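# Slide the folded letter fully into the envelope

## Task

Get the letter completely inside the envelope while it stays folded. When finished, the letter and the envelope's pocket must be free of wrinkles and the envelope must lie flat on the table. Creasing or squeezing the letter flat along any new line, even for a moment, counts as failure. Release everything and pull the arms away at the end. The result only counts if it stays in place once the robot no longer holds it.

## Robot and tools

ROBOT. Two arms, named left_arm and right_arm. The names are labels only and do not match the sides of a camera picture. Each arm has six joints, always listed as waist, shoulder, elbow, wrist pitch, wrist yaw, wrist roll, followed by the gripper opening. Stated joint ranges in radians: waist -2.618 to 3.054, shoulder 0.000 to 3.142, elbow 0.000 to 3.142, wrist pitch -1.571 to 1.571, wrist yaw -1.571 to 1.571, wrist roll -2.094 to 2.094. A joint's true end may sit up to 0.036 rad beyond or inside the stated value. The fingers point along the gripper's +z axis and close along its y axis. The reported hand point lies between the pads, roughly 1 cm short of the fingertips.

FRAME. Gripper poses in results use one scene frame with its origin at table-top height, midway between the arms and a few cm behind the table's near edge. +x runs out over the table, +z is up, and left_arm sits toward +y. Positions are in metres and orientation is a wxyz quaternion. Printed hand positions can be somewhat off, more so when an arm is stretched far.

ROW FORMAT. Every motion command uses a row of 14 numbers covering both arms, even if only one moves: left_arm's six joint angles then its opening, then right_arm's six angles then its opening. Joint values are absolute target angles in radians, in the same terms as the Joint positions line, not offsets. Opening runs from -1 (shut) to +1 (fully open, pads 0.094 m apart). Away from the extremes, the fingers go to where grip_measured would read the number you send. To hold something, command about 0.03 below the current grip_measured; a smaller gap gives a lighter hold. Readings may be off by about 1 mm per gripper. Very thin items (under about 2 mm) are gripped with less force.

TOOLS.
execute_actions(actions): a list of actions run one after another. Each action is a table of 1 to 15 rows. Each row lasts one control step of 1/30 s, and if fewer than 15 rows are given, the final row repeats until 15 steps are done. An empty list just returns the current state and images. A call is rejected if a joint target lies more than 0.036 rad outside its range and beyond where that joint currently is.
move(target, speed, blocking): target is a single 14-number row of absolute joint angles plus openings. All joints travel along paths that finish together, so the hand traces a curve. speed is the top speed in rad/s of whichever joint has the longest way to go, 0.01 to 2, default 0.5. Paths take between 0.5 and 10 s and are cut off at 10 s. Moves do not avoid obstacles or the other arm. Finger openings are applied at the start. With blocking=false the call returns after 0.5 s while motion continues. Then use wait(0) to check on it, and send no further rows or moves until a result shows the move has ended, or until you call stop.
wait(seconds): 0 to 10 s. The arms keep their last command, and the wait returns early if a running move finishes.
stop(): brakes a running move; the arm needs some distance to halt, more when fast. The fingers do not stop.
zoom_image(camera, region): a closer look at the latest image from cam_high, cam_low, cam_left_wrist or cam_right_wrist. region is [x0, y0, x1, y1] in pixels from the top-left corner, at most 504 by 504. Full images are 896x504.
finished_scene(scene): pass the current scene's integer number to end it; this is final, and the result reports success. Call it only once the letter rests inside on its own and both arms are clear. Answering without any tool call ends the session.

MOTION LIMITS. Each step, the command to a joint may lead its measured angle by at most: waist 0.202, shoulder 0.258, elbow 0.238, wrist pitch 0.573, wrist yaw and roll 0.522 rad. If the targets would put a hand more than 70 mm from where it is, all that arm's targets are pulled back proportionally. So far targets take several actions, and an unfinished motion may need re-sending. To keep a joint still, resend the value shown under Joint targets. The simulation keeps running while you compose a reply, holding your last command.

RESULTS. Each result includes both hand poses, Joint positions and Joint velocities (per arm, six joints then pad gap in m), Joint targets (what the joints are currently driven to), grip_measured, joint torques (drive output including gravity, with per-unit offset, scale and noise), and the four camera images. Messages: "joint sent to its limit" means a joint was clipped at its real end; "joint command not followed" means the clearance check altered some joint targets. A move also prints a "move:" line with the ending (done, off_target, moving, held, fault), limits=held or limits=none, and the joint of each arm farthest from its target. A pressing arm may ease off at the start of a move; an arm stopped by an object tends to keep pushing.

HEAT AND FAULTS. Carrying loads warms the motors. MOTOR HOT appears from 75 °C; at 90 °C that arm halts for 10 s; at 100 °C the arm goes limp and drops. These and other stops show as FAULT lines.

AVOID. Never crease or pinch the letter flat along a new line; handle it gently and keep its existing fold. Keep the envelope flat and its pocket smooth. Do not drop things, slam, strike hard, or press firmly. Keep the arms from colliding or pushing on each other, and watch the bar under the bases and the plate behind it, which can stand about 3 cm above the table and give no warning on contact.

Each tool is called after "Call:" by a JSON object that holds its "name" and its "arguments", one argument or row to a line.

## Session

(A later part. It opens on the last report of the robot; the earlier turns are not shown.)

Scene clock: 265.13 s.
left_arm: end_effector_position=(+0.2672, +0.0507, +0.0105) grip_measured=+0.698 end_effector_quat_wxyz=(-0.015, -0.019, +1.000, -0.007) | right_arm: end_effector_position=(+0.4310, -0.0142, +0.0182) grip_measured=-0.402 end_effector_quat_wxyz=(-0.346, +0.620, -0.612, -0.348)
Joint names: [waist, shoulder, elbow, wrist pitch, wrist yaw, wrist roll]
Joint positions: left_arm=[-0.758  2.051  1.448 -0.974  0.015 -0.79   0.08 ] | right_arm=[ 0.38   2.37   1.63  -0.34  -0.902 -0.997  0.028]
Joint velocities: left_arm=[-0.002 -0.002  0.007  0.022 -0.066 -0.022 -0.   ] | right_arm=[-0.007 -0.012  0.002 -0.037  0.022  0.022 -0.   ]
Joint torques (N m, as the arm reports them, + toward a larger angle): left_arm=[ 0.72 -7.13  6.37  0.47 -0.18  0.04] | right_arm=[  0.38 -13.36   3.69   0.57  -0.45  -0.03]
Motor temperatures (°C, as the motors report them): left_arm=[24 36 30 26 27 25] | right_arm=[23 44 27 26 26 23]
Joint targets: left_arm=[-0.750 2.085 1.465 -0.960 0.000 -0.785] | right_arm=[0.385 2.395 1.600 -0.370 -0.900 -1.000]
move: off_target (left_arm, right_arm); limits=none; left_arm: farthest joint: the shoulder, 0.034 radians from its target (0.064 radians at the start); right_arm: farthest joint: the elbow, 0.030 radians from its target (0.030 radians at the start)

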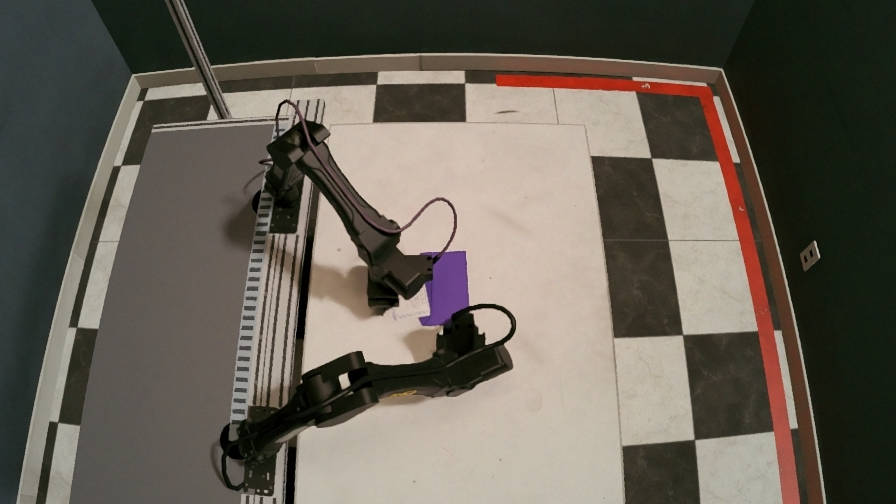

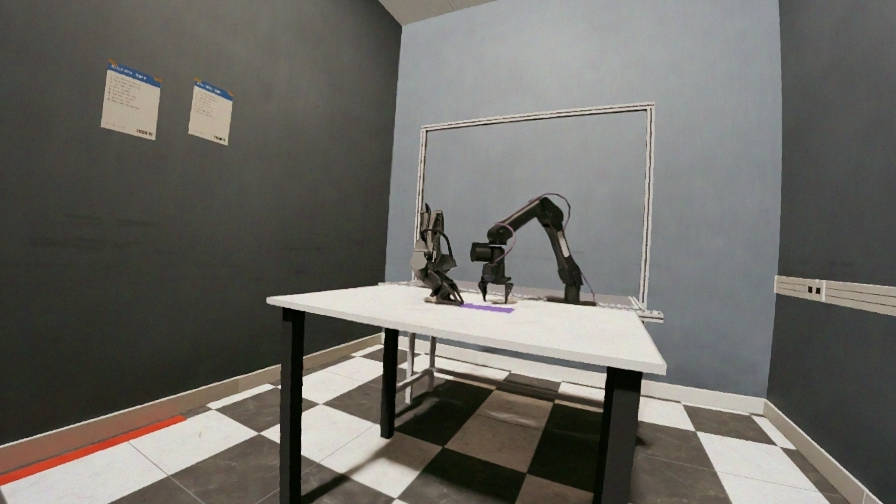

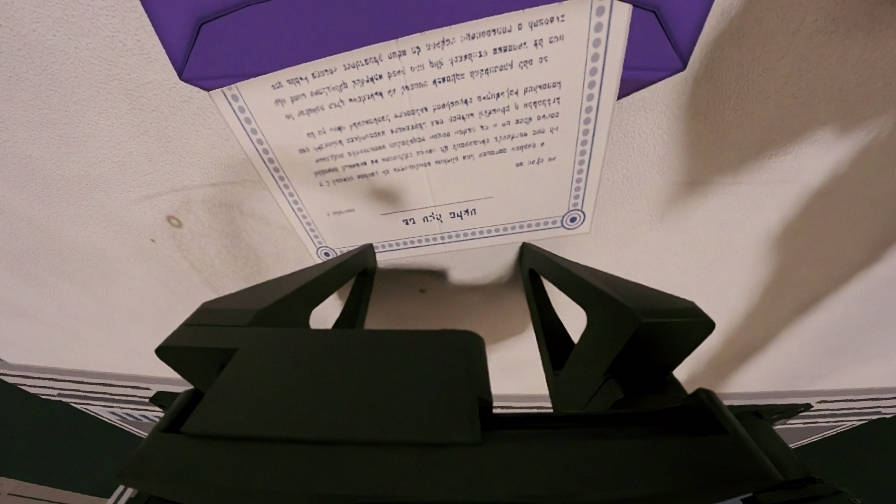

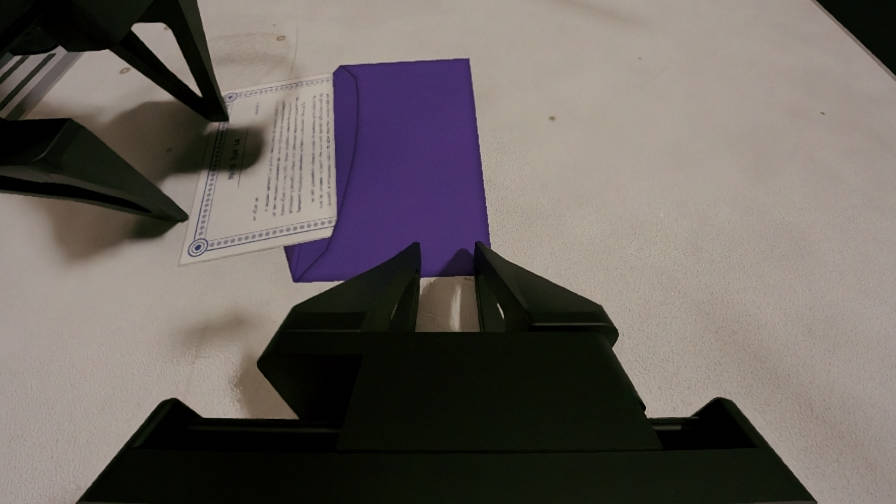

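Call:
{"name": "zoom_image", "arguments": {
  "camera": "cam_left_wrist",
  "region": [150, 0, 400, 140]
}}

Call:
{"name": "zoom_image", "arguments": {
  "camera": "cam_right_wrist",
  "region": [260, 50, 420, 290]
}}

Region (150, 0, 400, 140) of cam_left_wrist's 896x504 image, scaled by 2.016, with more detail than that image has; it fills the top 282 rows of this view, and the rest is white.

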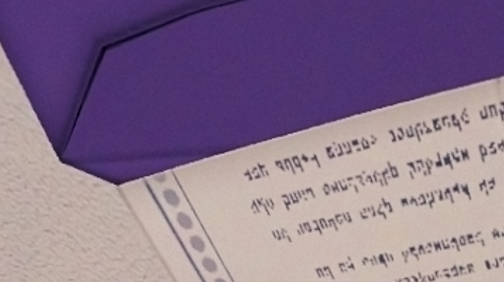

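Region (260, 50, 420, 290) of cam_right_wrist's 896x504 image, scaled by 2.100, with more detail than that image has.

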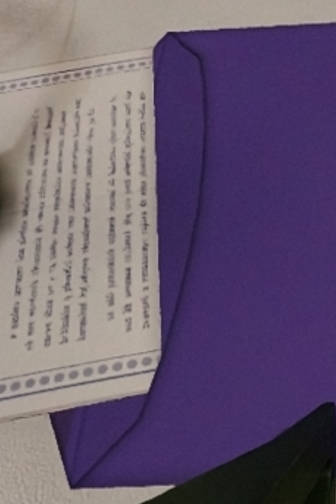

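Call:
{"name": "move", "arguments": {
  "target": [-0.76,1.98,1.46,-0.96,0,-0.79,0.7,0.385,2.395,1.60,-0.37,-0.9,-1.0,-0.4],
  "speed": 0.1
}}

Call:
{"name": "move", "arguments": {
  "target": [-0.815,1.89,1.305,-0.86,0,-0.85,0.7,0.385,2.395,1.60,-0.37,-0.9,-1.0,-0.4],
  "speed": 0.1
}}

Call:
{"name": "move", "arguments": {
  "target": [-0.80,2.0,1.335,-0.86,0,-0.84,0.7,0.385,2.395,1.60,-0.37,-0.9,-1.0,-0.4],
  "speed": 0.05
}}

Scene clock: 280.63 s.
left_arm: end_effector_position=(+0.2706, +0.0483, +0.0255) grip_measured=+0.698 end_effector_quat_wxyz=(+0.001, -0.019, +1.000, -0.021) | right_arm: end_effector_position=(+0.4310, -0.0142, +0.0182) grip_measured=-0.402 end_effector_quat_wxyz=(-0.346, +0.620, -0.612, -0.348)
Joint names: [waist, shoulder, elbow, wrist pitch, wrist yaw, wrist roll]
Joint positions: left_arm=[-0.758  2.009  1.448 -0.974  0.014 -0.79   0.08 ] | right_arm=[ 0.38   2.37   1.63  -0.34  -0.902 -0.997  0.028]
Joint velocities: left_arm=[ 0.002 -0.002  0.002 -0.037  0.007 -0.11  -0.001] | right_arm=[-0.007 -0.007  0.002  0.037  0.007 -0.037  0.   ]
Joint torques (N m, as the arm reports them, + toward a larger angle): left_arm=[ -0.15 -10.82   6.09   0.56  -0.17   0.01] | right_arm=[  0.38 -13.35   3.71   0.57  -0.45  -0.03]
Motor temperatures (°C, as the motors report them): left_arm=[24 35 30 26 27 25] | right_arm=[23 45 27 26 26 23]
Joint targets: left_arm=[-0.760 1.980 1.460 -0.960 -0.000 -0.790] | right_arm=[0.385 2.395 1.600 -0.370 -0.900 -1.000]
move: off_target (left_arm, right_arm); limits=none; left_arm: farthest joint: the shoulder, 0.029 radians from its target (0.071 radians at the start); right_arm: farthest joint: the elbow, 0.030 radians from its target (0.030 radians at the start)

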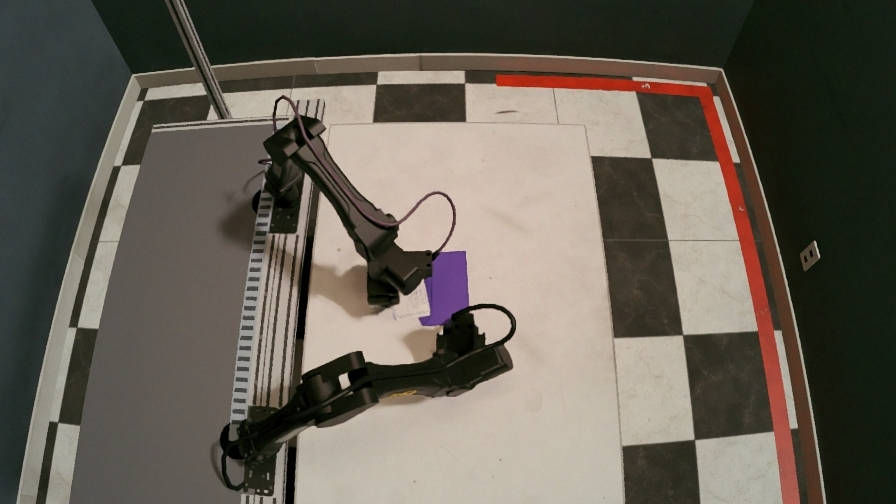

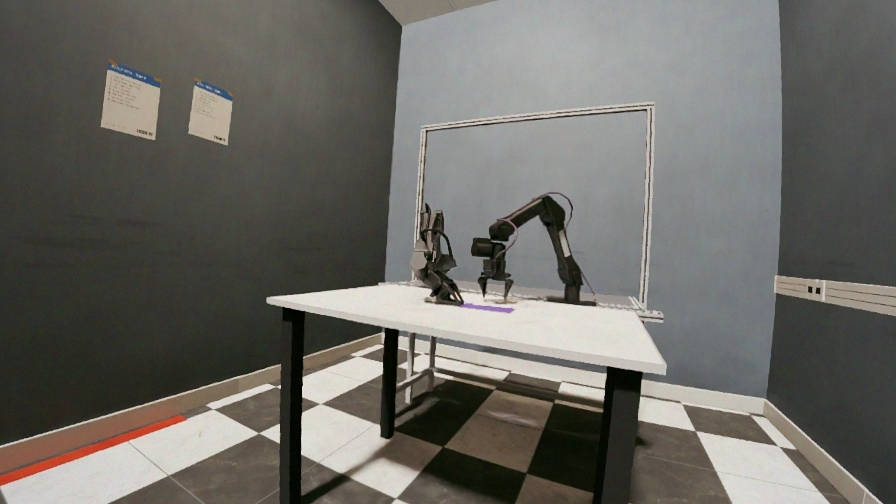

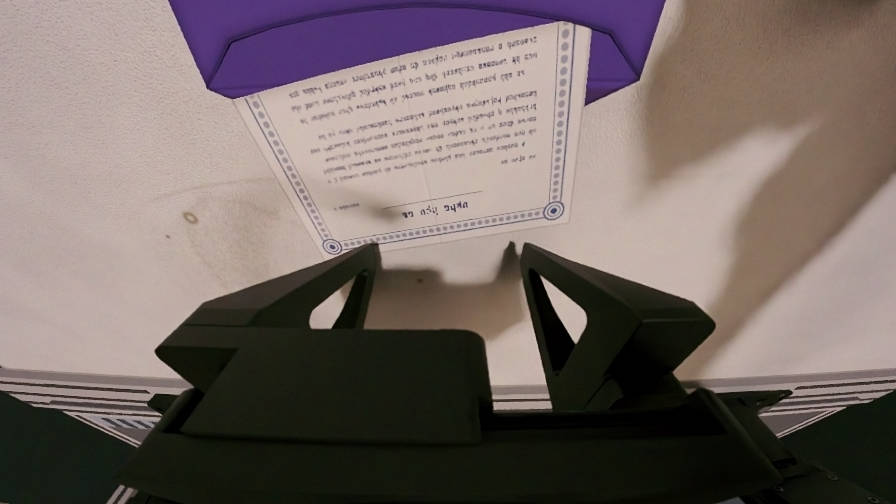

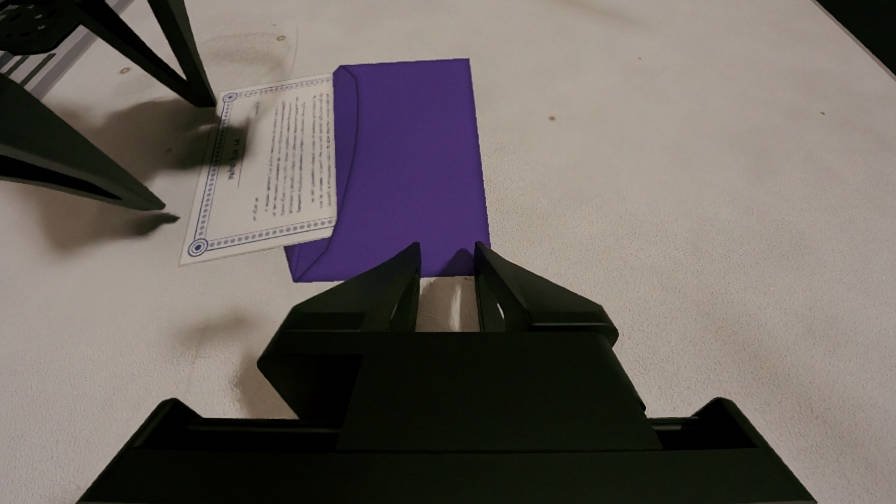

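Scene clock: 282.57 s.
left_arm: end_effector_position=(+0.2507, +0.0433, +0.0254) grip_measured=+0.698 end_effector_quat_wxyz=(+0.020, -0.022, +0.999, -0.042) | right_arm: end_effector_position=(+0.4310, -0.0142, +0.0182) grip_measured=-0.402 end_effector_quat_wxyz=(-0.346, +0.620, -0.612, -0.348)
Joint names: [waist, shoulder, elbow, wrist pitch, wrist yaw, wrist roll]
Joint positions: left_arm=[-0.805  1.922  1.319 -0.875  0.014 -0.843  0.08 ] | right_arm=[ 0.38   2.37   1.63  -0.34  -0.902 -0.997  0.028]
Joint velocities: left_arm=[-0.017  0.017 -0.017  0.007 -0.037 -0.007  0.001] | right_arm=[-0.007  0.007  0.002 -0.007  0.037  0.022  0.001]
Joint torques (N m, as the arm reports them, + toward a larger angle): left_arm=[ -0.86 -10.35   4.3    0.68  -0.16  -0.08] | right_arm=[  0.38 -13.34   3.71   0.57  -0.45  -0.03]
Motor temperatures (°C, as the motors report them): left_arm=[24 36 30 26 27 25] | right_arm=[23 45 27 26 26 23]
Joint targets: left_arm=[-0.815 1.890 1.305 -0.860 0.000 -0.850] | right_arm=[0.385 2.395 1.600 -0.370 -0.900 -1.000]
move: off_target (left_arm, right_arm); limits=none; left_arm: farthest joint: the shoulder, 0.032 radians from its target (0.119 radians at the start); right_arm: farthest joint: the elbow, 0.030 radians from its target (0.030 radians at the start)

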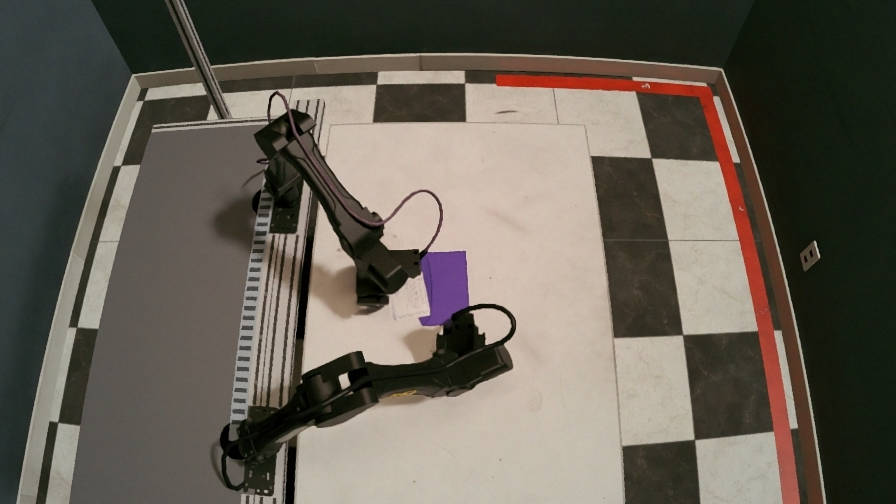

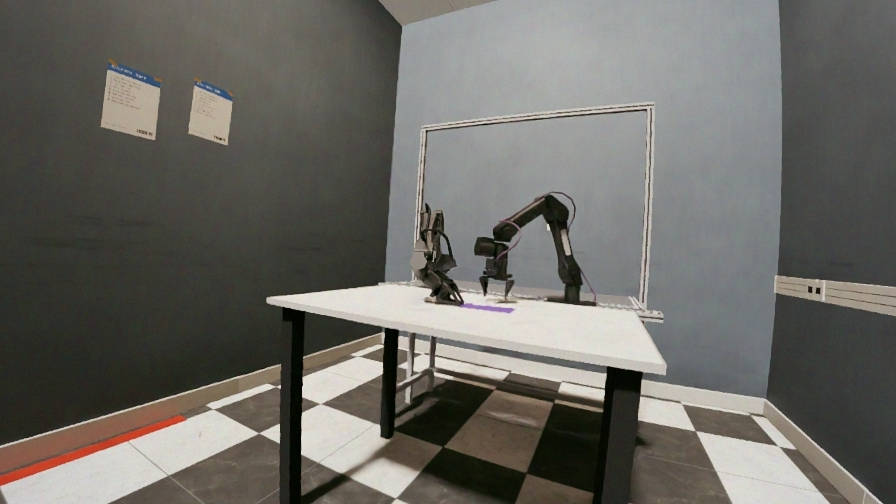

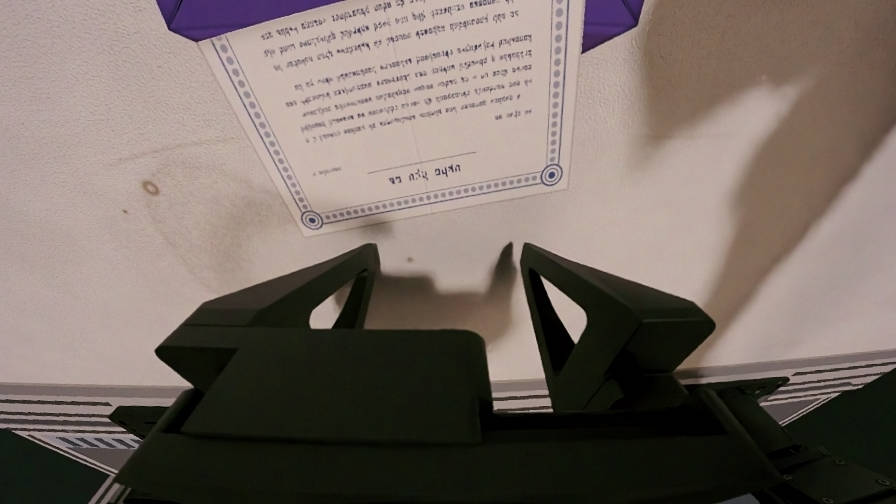

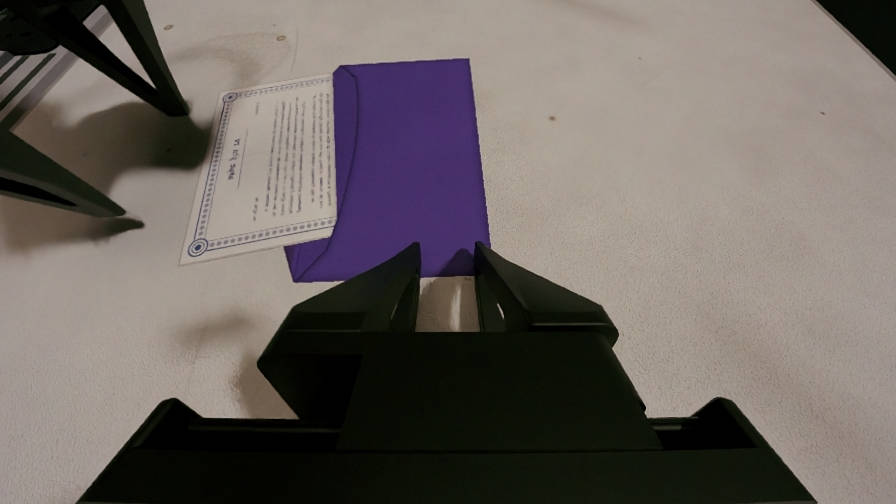

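Scene clock: 284.37 s.
left_arm: end_effector_position=(+0.2478, +0.0461, +0.0113) grip_measured=+0.698 end_effector_quat_wxyz=(+0.006, -0.022, +0.999, -0.027) | right_arm: end_effector_position=(+0.4310, -0.0142, +0.0182) grip_measured=-0.402 end_effector_quat_wxyz=(-0.346, +0.620, -0.612, -0.348)
Joint names: [waist, shoulder, elbow, wrist pitch, wrist yaw, wrist roll]
Joint positions: left_arm=[-0.805  1.963  1.319 -0.875  0.013 -0.843  0.08 ] | right_arm=[ 0.38   2.37   1.63  -0.34  -0.902 -0.997  0.028]
Joint velocities: left_arm=[-0.012  0.002  0.007 -0.007 -0.022  0.037  0.001] | right_arm=[-0.007  0.002  0.002 -0.022  0.066  0.081 -0.   ]
Joint torques (N m, as the arm reports them, + toward a larger angle): left_arm=[ 0.48 -6.24  6.34  0.6  -0.16  0.02] | right_arm=[  0.39 -13.35   3.72   0.57  -0.45  -0.03]
Motor temperatures (°C, as the motors report them): left_arm=[24 36 30 26 27 25] | right_arm=[23 45 27 26 26 23]
Joint targets: left_arm=[-0.800 2.000 1.335 -0.860 -0.000 -0.840] | right_arm=[0.385 2.395 1.600 -0.370 -0.900 -1.000]
move: off_target (left_arm, right_arm); limits=none; left_arm: farthest joint: the shoulder, 0.037 radians from its target (0.078 radians at the start); right_arm: farthest joint: the elbow, 0.030 radians from its target (0.030 radians at the start)

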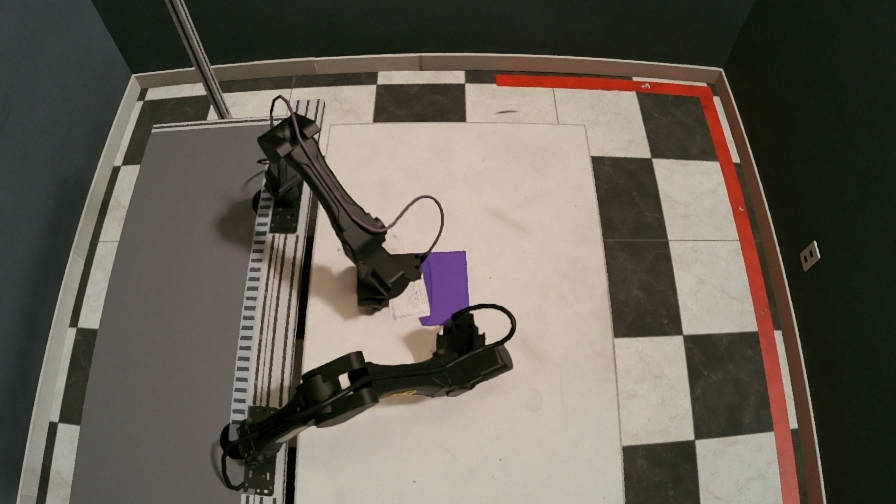

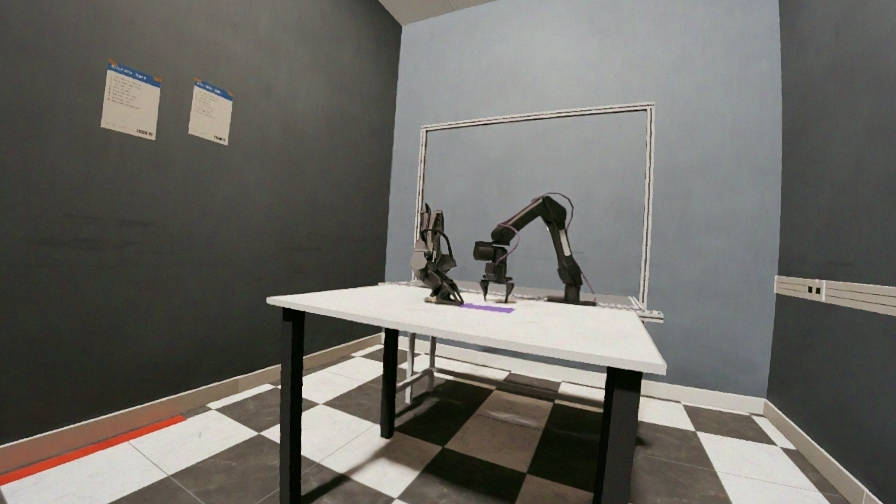

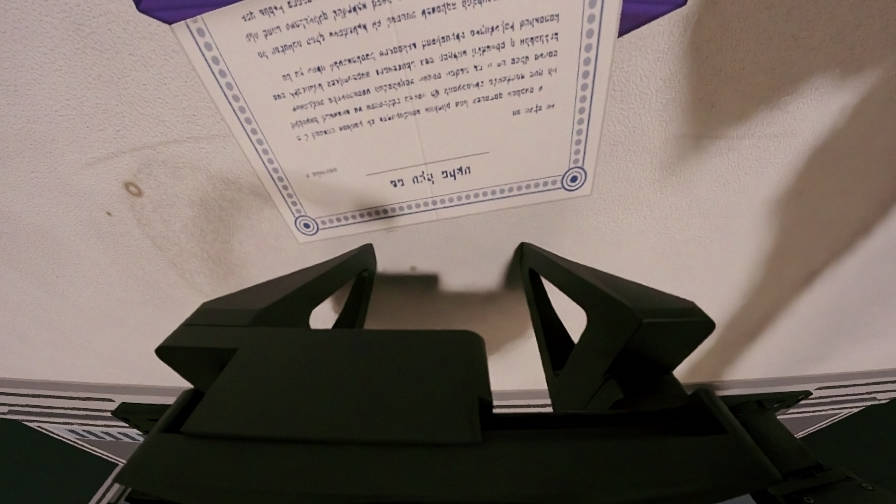

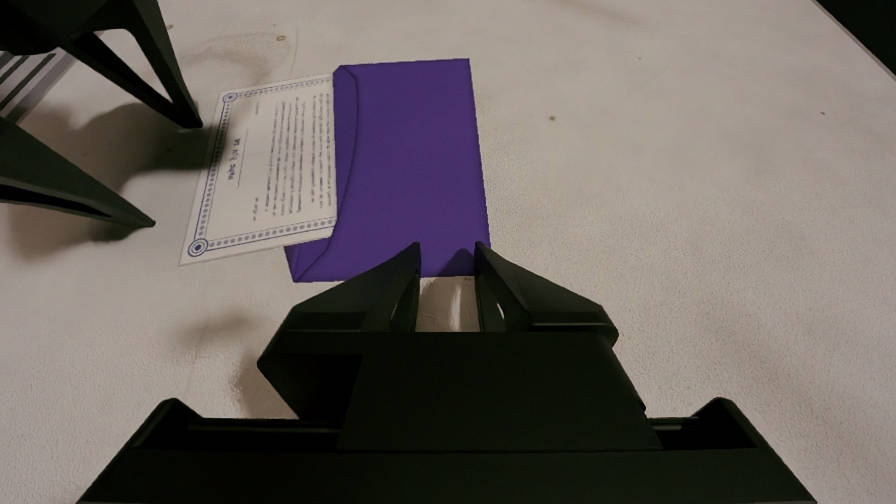

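Call:
{"name": "move", "arguments": {
  "target": [-0.76,2.025,1.372,-0.86,0,-0.795,0.7,0.385,2.395,1.60,-0.37,-0.9,-1.0,-0.4],
  "speed": 0.03
}}

Scene clock: 290.03 s.
left_arm: end_effector_position=(+0.2643, +0.0485, +0.0114) grip_measured=+0.698 end_effector_quat_wxyz=(+0.010, -0.023, +0.999, -0.031) | right_arm: end_effector_position=(+0.4310, -0.0142, +0.0182) grip_measured=-0.402 end_effector_quat_wxyz=(-0.346, +0.620, -0.612, -0.348)
Joint names: [waist, shoulder, elbow, wrist pitch, wrist yaw, wrist roll]
Joint positions: left_arm=[-0.769  1.987  1.356 -0.876  0.014 -0.808  0.08 ] | right_arm=[ 0.38   2.37   1.63  -0.34  -0.902 -0.997  0.028]
Joint velocities: left_arm=[-0.002  0.007  0.017  0.022  0.007  0.022  0.   ] | right_arm=[-0.012 -0.012 -0.012  0.022  0.007  0.022 -0.001]
Joint torques (N m, as the arm reports them, + toward a larger angle): left_arm=[ 0.8  -6.48  6.37  0.63 -0.15  0.13] | right_arm=[  0.37 -13.34   3.71   0.57  -0.45  -0.03]
Motor temperatures (°C, as the motors report them): left_arm=[24 35 30 26 27 25] | right_arm=[23 45 27 26 26 23]
Joint targets: left_arm=[-0.760 2.025 1.372 -0.860 -0.000 -0.795] | right_arm=[0.385 2.395 1.600 -0.370 -0.900 -1.000]
move: off_target (left_arm, right_arm); limits=none; left_arm: farthest joint: the shoulder, 0.038 radians from its target (0.062 radians at the start); right_arm: farthest joint: the elbow, 0.030 radians from its target (0.030 radians at the start)

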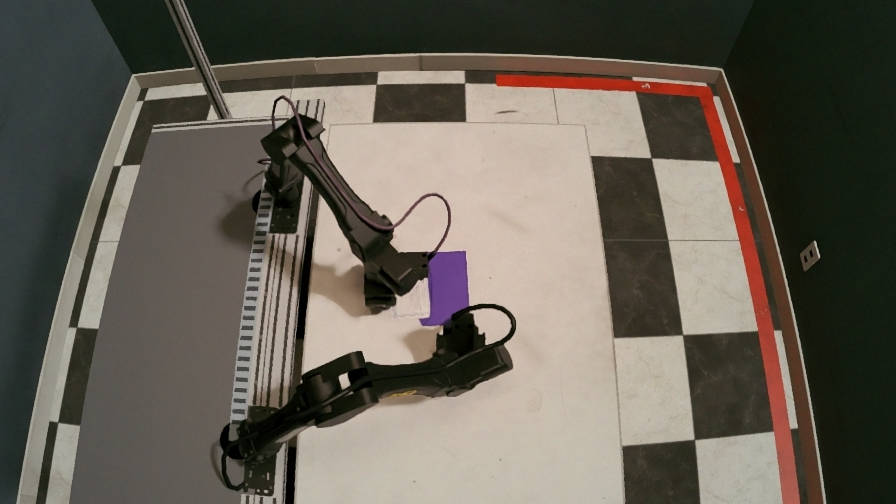

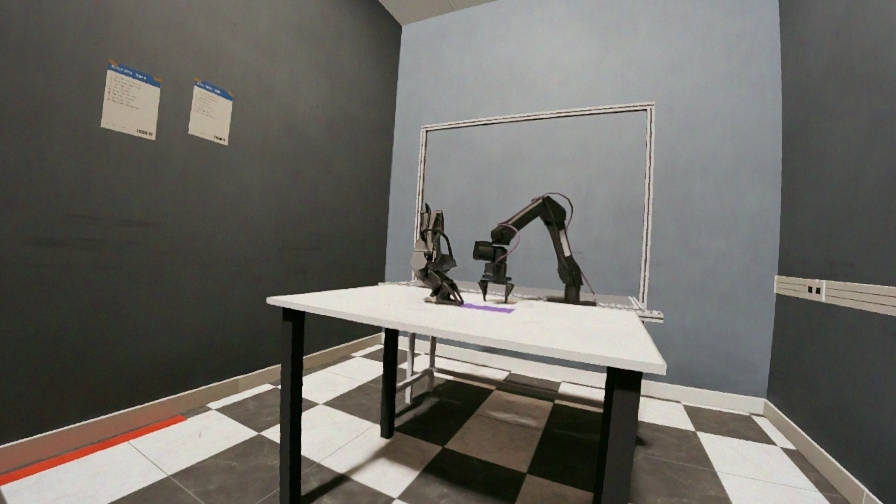

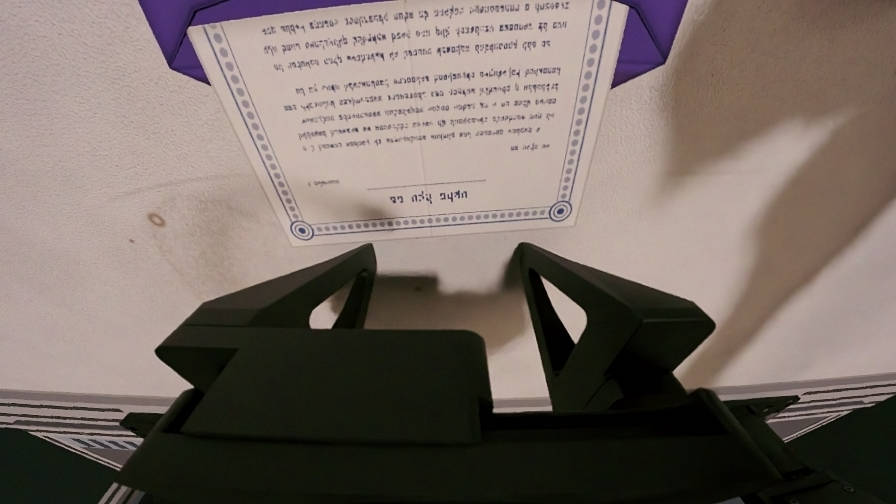

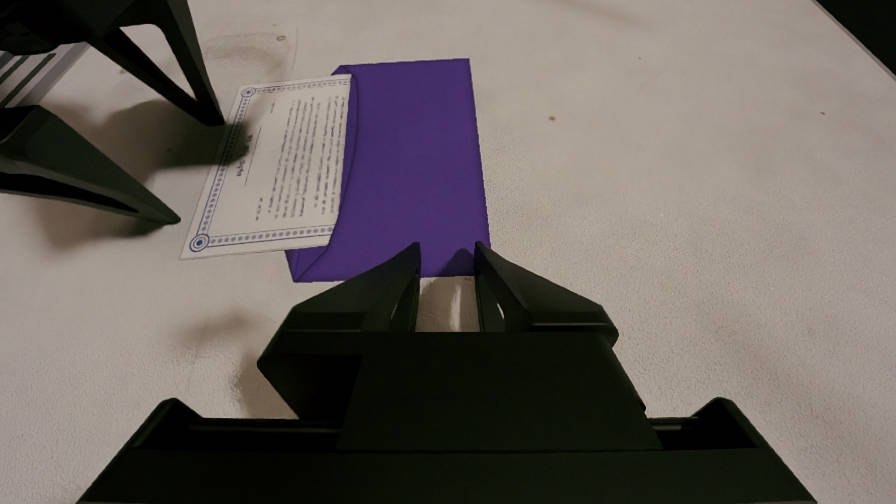

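Call:
{"name": "zoom_image", "arguments": {
  "camera": "cam_left_wrist",
  "region": [120, 0, 320, 120]
}}

Region (120, 0, 320, 120) of cam_left_wrist's 896x504 image, scaled by 2.520, with more detail than that image has; it fills the top 302 rows of this view, and the rest is white.

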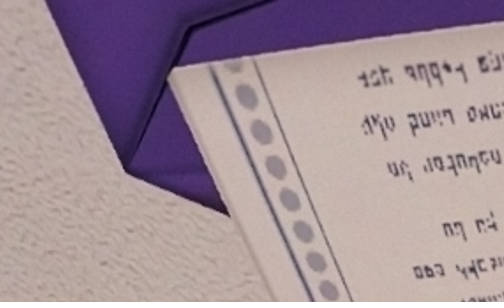

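Call:
{"name": "move", "arguments": {
  "target": [-0.748,2.058,1.422,-0.935,0,-0.785,0.7,0.385,2.395,1.60,-0.37,-0.9,-1.0,-0.4],
  "speed": 0.03
}}

Call:
{"name": "zoom_image", "arguments": {
  "camera": "cam_left_wrist",
  "region": [120, 0, 320, 120]
}}

Scene clock: 304.03 s.
left_arm: end_effector_position=(+0.2671, +0.0516, +0.0101) grip_measured=+0.698 end_effector_quat_wxyz=(-0.004, -0.022, +1.000, -0.017) | right_arm: end_effector_position=(+0.4310, -0.0142, +0.0182) grip_measured=-0.402 end_effector_quat_wxyz=(-0.346, +0.620, -0.612, -0.348)
Joint names: [waist, shoulder, elbow, wrist pitch, wrist yaw, wrist roll]
Joint positions: left_arm=[-0.758  2.024  1.406 -0.931  0.014 -0.796  0.08 ] | right_arm=[ 0.38   2.37   1.63  -0.34  -0.902 -0.997  0.028]
Joint velocities: left_arm=[ 0.002 -0.007 -0.012  0.007  0.066  0.051  0.001] | right_arm=[ 0.002 -0.002  0.002 -0.066 -0.081 -0.095  0.001]
Joint torques (N m, as the arm reports them, + toward a larger angle): left_arm=[ 0.86 -6.94  6.35  0.32 -0.16  0.1 ] | right_arm=[  0.38 -13.36   3.72   0.57  -0.45  -0.03]
Motor temperatures (°C, as the motors report them): left_arm=[24 34 30 26 27 25] | right_arm=[23 46 27 26 26 23]
Joint targets: left_arm=[-0.748 2.058 1.422 -0.935 0.000 -0.785] | right_arm=[0.385 2.395 1.600 -0.370 -0.900 -1.000]
move: off_target (left_arm, right_arm); limits=none; left_arm: farthest joint: the shoulder, 0.034 radians from its target (0.071 radians at the start); right_arm: farthest joint: the elbow, 0.030 radians from its target (0.030 radians at the start)

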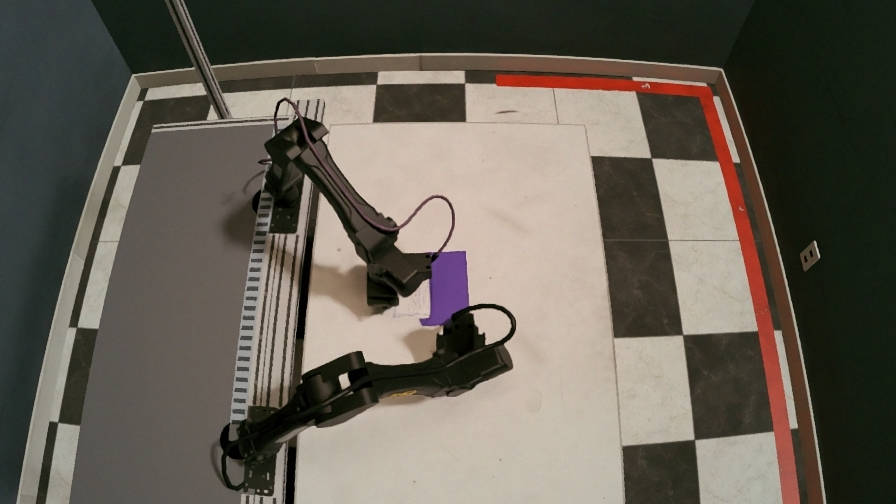

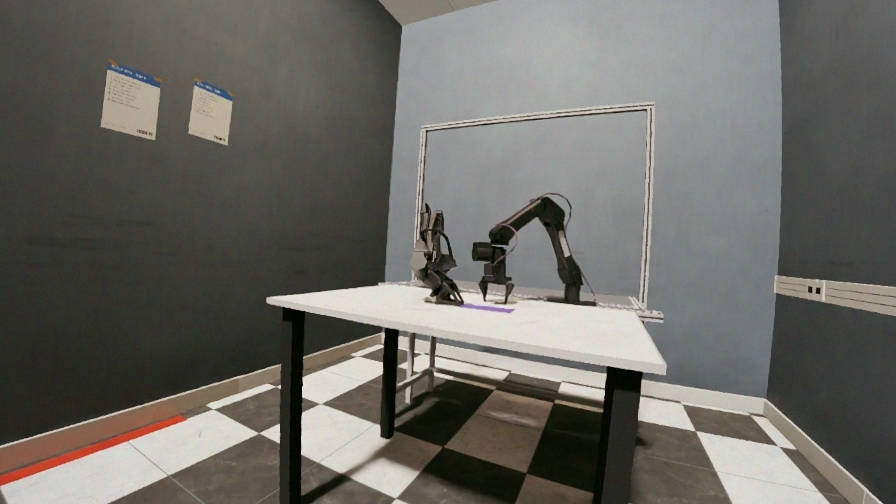

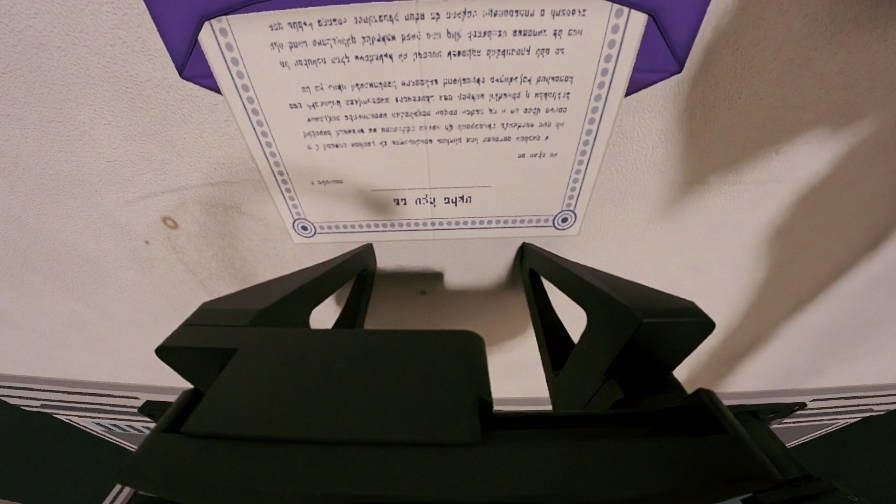

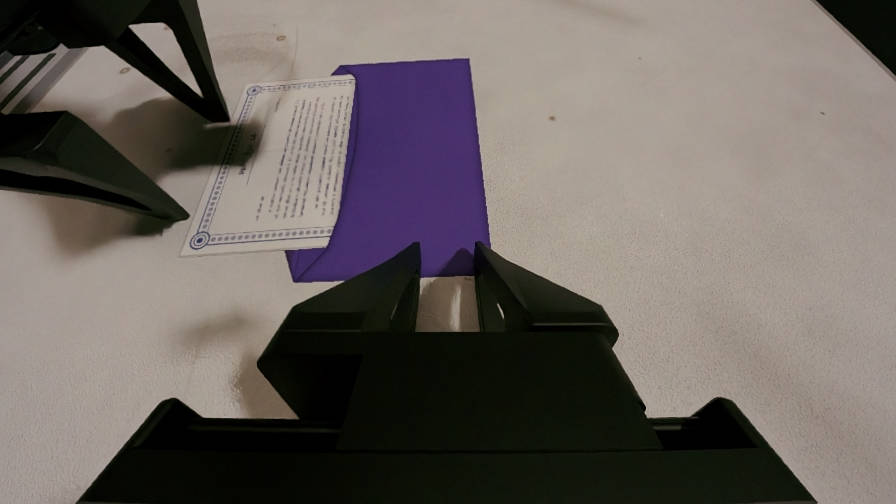

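Region (120, 0, 320, 120) of cam_left_wrist's 896x504 image, scaled by 2.520, with more detail than that image has; it fills the top 302 rows of this view, and the rest is white.

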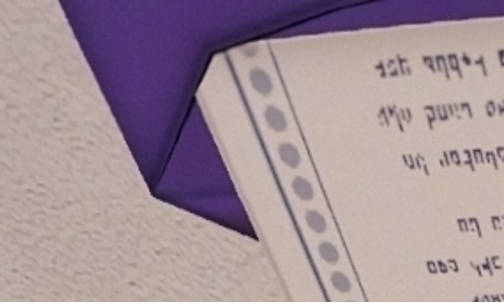

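Call:
{"name": "move", "arguments": {
  "target": [-0.724,2.088,1.464,-0.948,0,-0.76,0.7,0.385,2.395,1.60,-0.37,-0.9,-1.0,-0.4],
  "speed": 0.025
}}

Scene clock: 310.63 s.
left_arm: end_effector_position=(+0.2784, +0.0538, +0.0100) grip_measured=+0.698 end_effector_quat_wxyz=(-0.005, -0.020, +1.000, -0.015) | right_arm: end_effector_position=(+0.4310, -0.0142, +0.0182) grip_measured=-0.402 end_effector_quat_wxyz=(-0.346, +0.620, -0.612, -0.348)
Joint names: [waist, shoulder, elbow, wrist pitch, wrist yaw, wrist roll]
Joint positions: left_arm=[-0.733  2.051  1.447 -0.948  0.014 -0.768  0.08 ] | right_arm=[ 0.38   2.37   1.63  -0.34  -0.902 -0.997  0.028]
Joint velocities: left_arm=[ 0.012  0.002 -0.007  0.007  0.095  0.051 -0.   ] | right_arm=[-0.002 -0.007  0.002  0.022 -0.095  0.022 -0.   ]
Joint torques (N m, as the arm reports them, + toward a larger angle): left_arm=[ 0.84 -7.02  6.4   0.37 -0.16  0.04] | right_arm=[  0.38 -13.35   3.71   0.56  -0.44  -0.04]
Motor temperatures (°C, as the motors report them): left_arm=[24 34 30 26 27 25] | right_arm=[23 46 27 26 26 23]
Joint targets: left_arm=[-0.724 2.088 1.464 -0.948 0.000 -0.760] | right_arm=[0.385 2.395 1.600 -0.370 -0.900 -1.000]
move: off_target (left_arm, right_arm); limits=none; left_arm: farthest joint: the shoulder, 0.037 radians from its target (0.064 radians at the start); right_arm: farthest joint: the elbow, 0.030 radians from its target (0.030 radians at the start)

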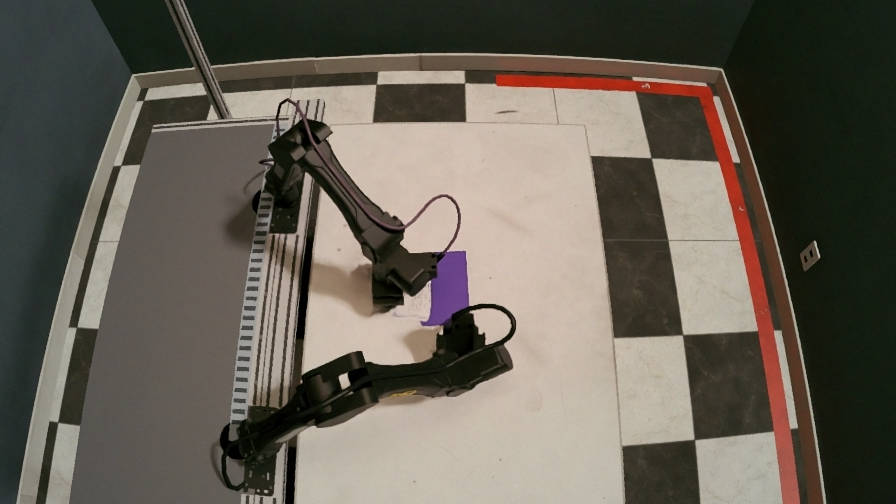

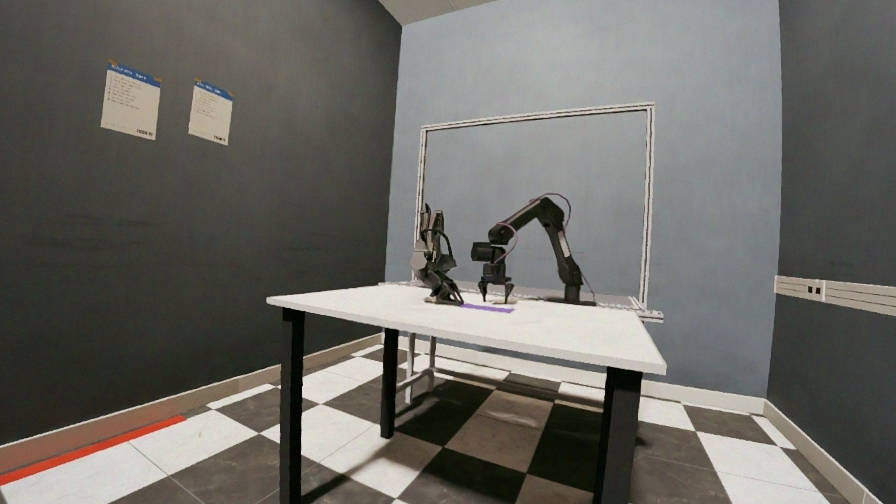

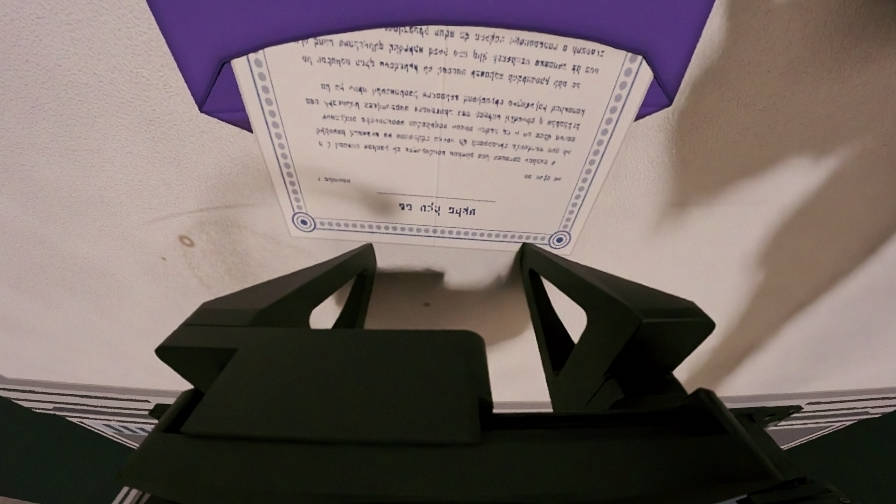

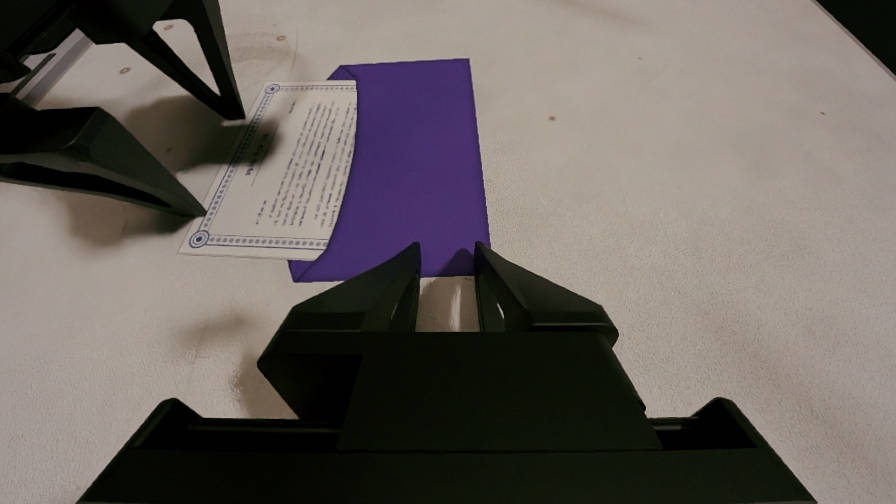

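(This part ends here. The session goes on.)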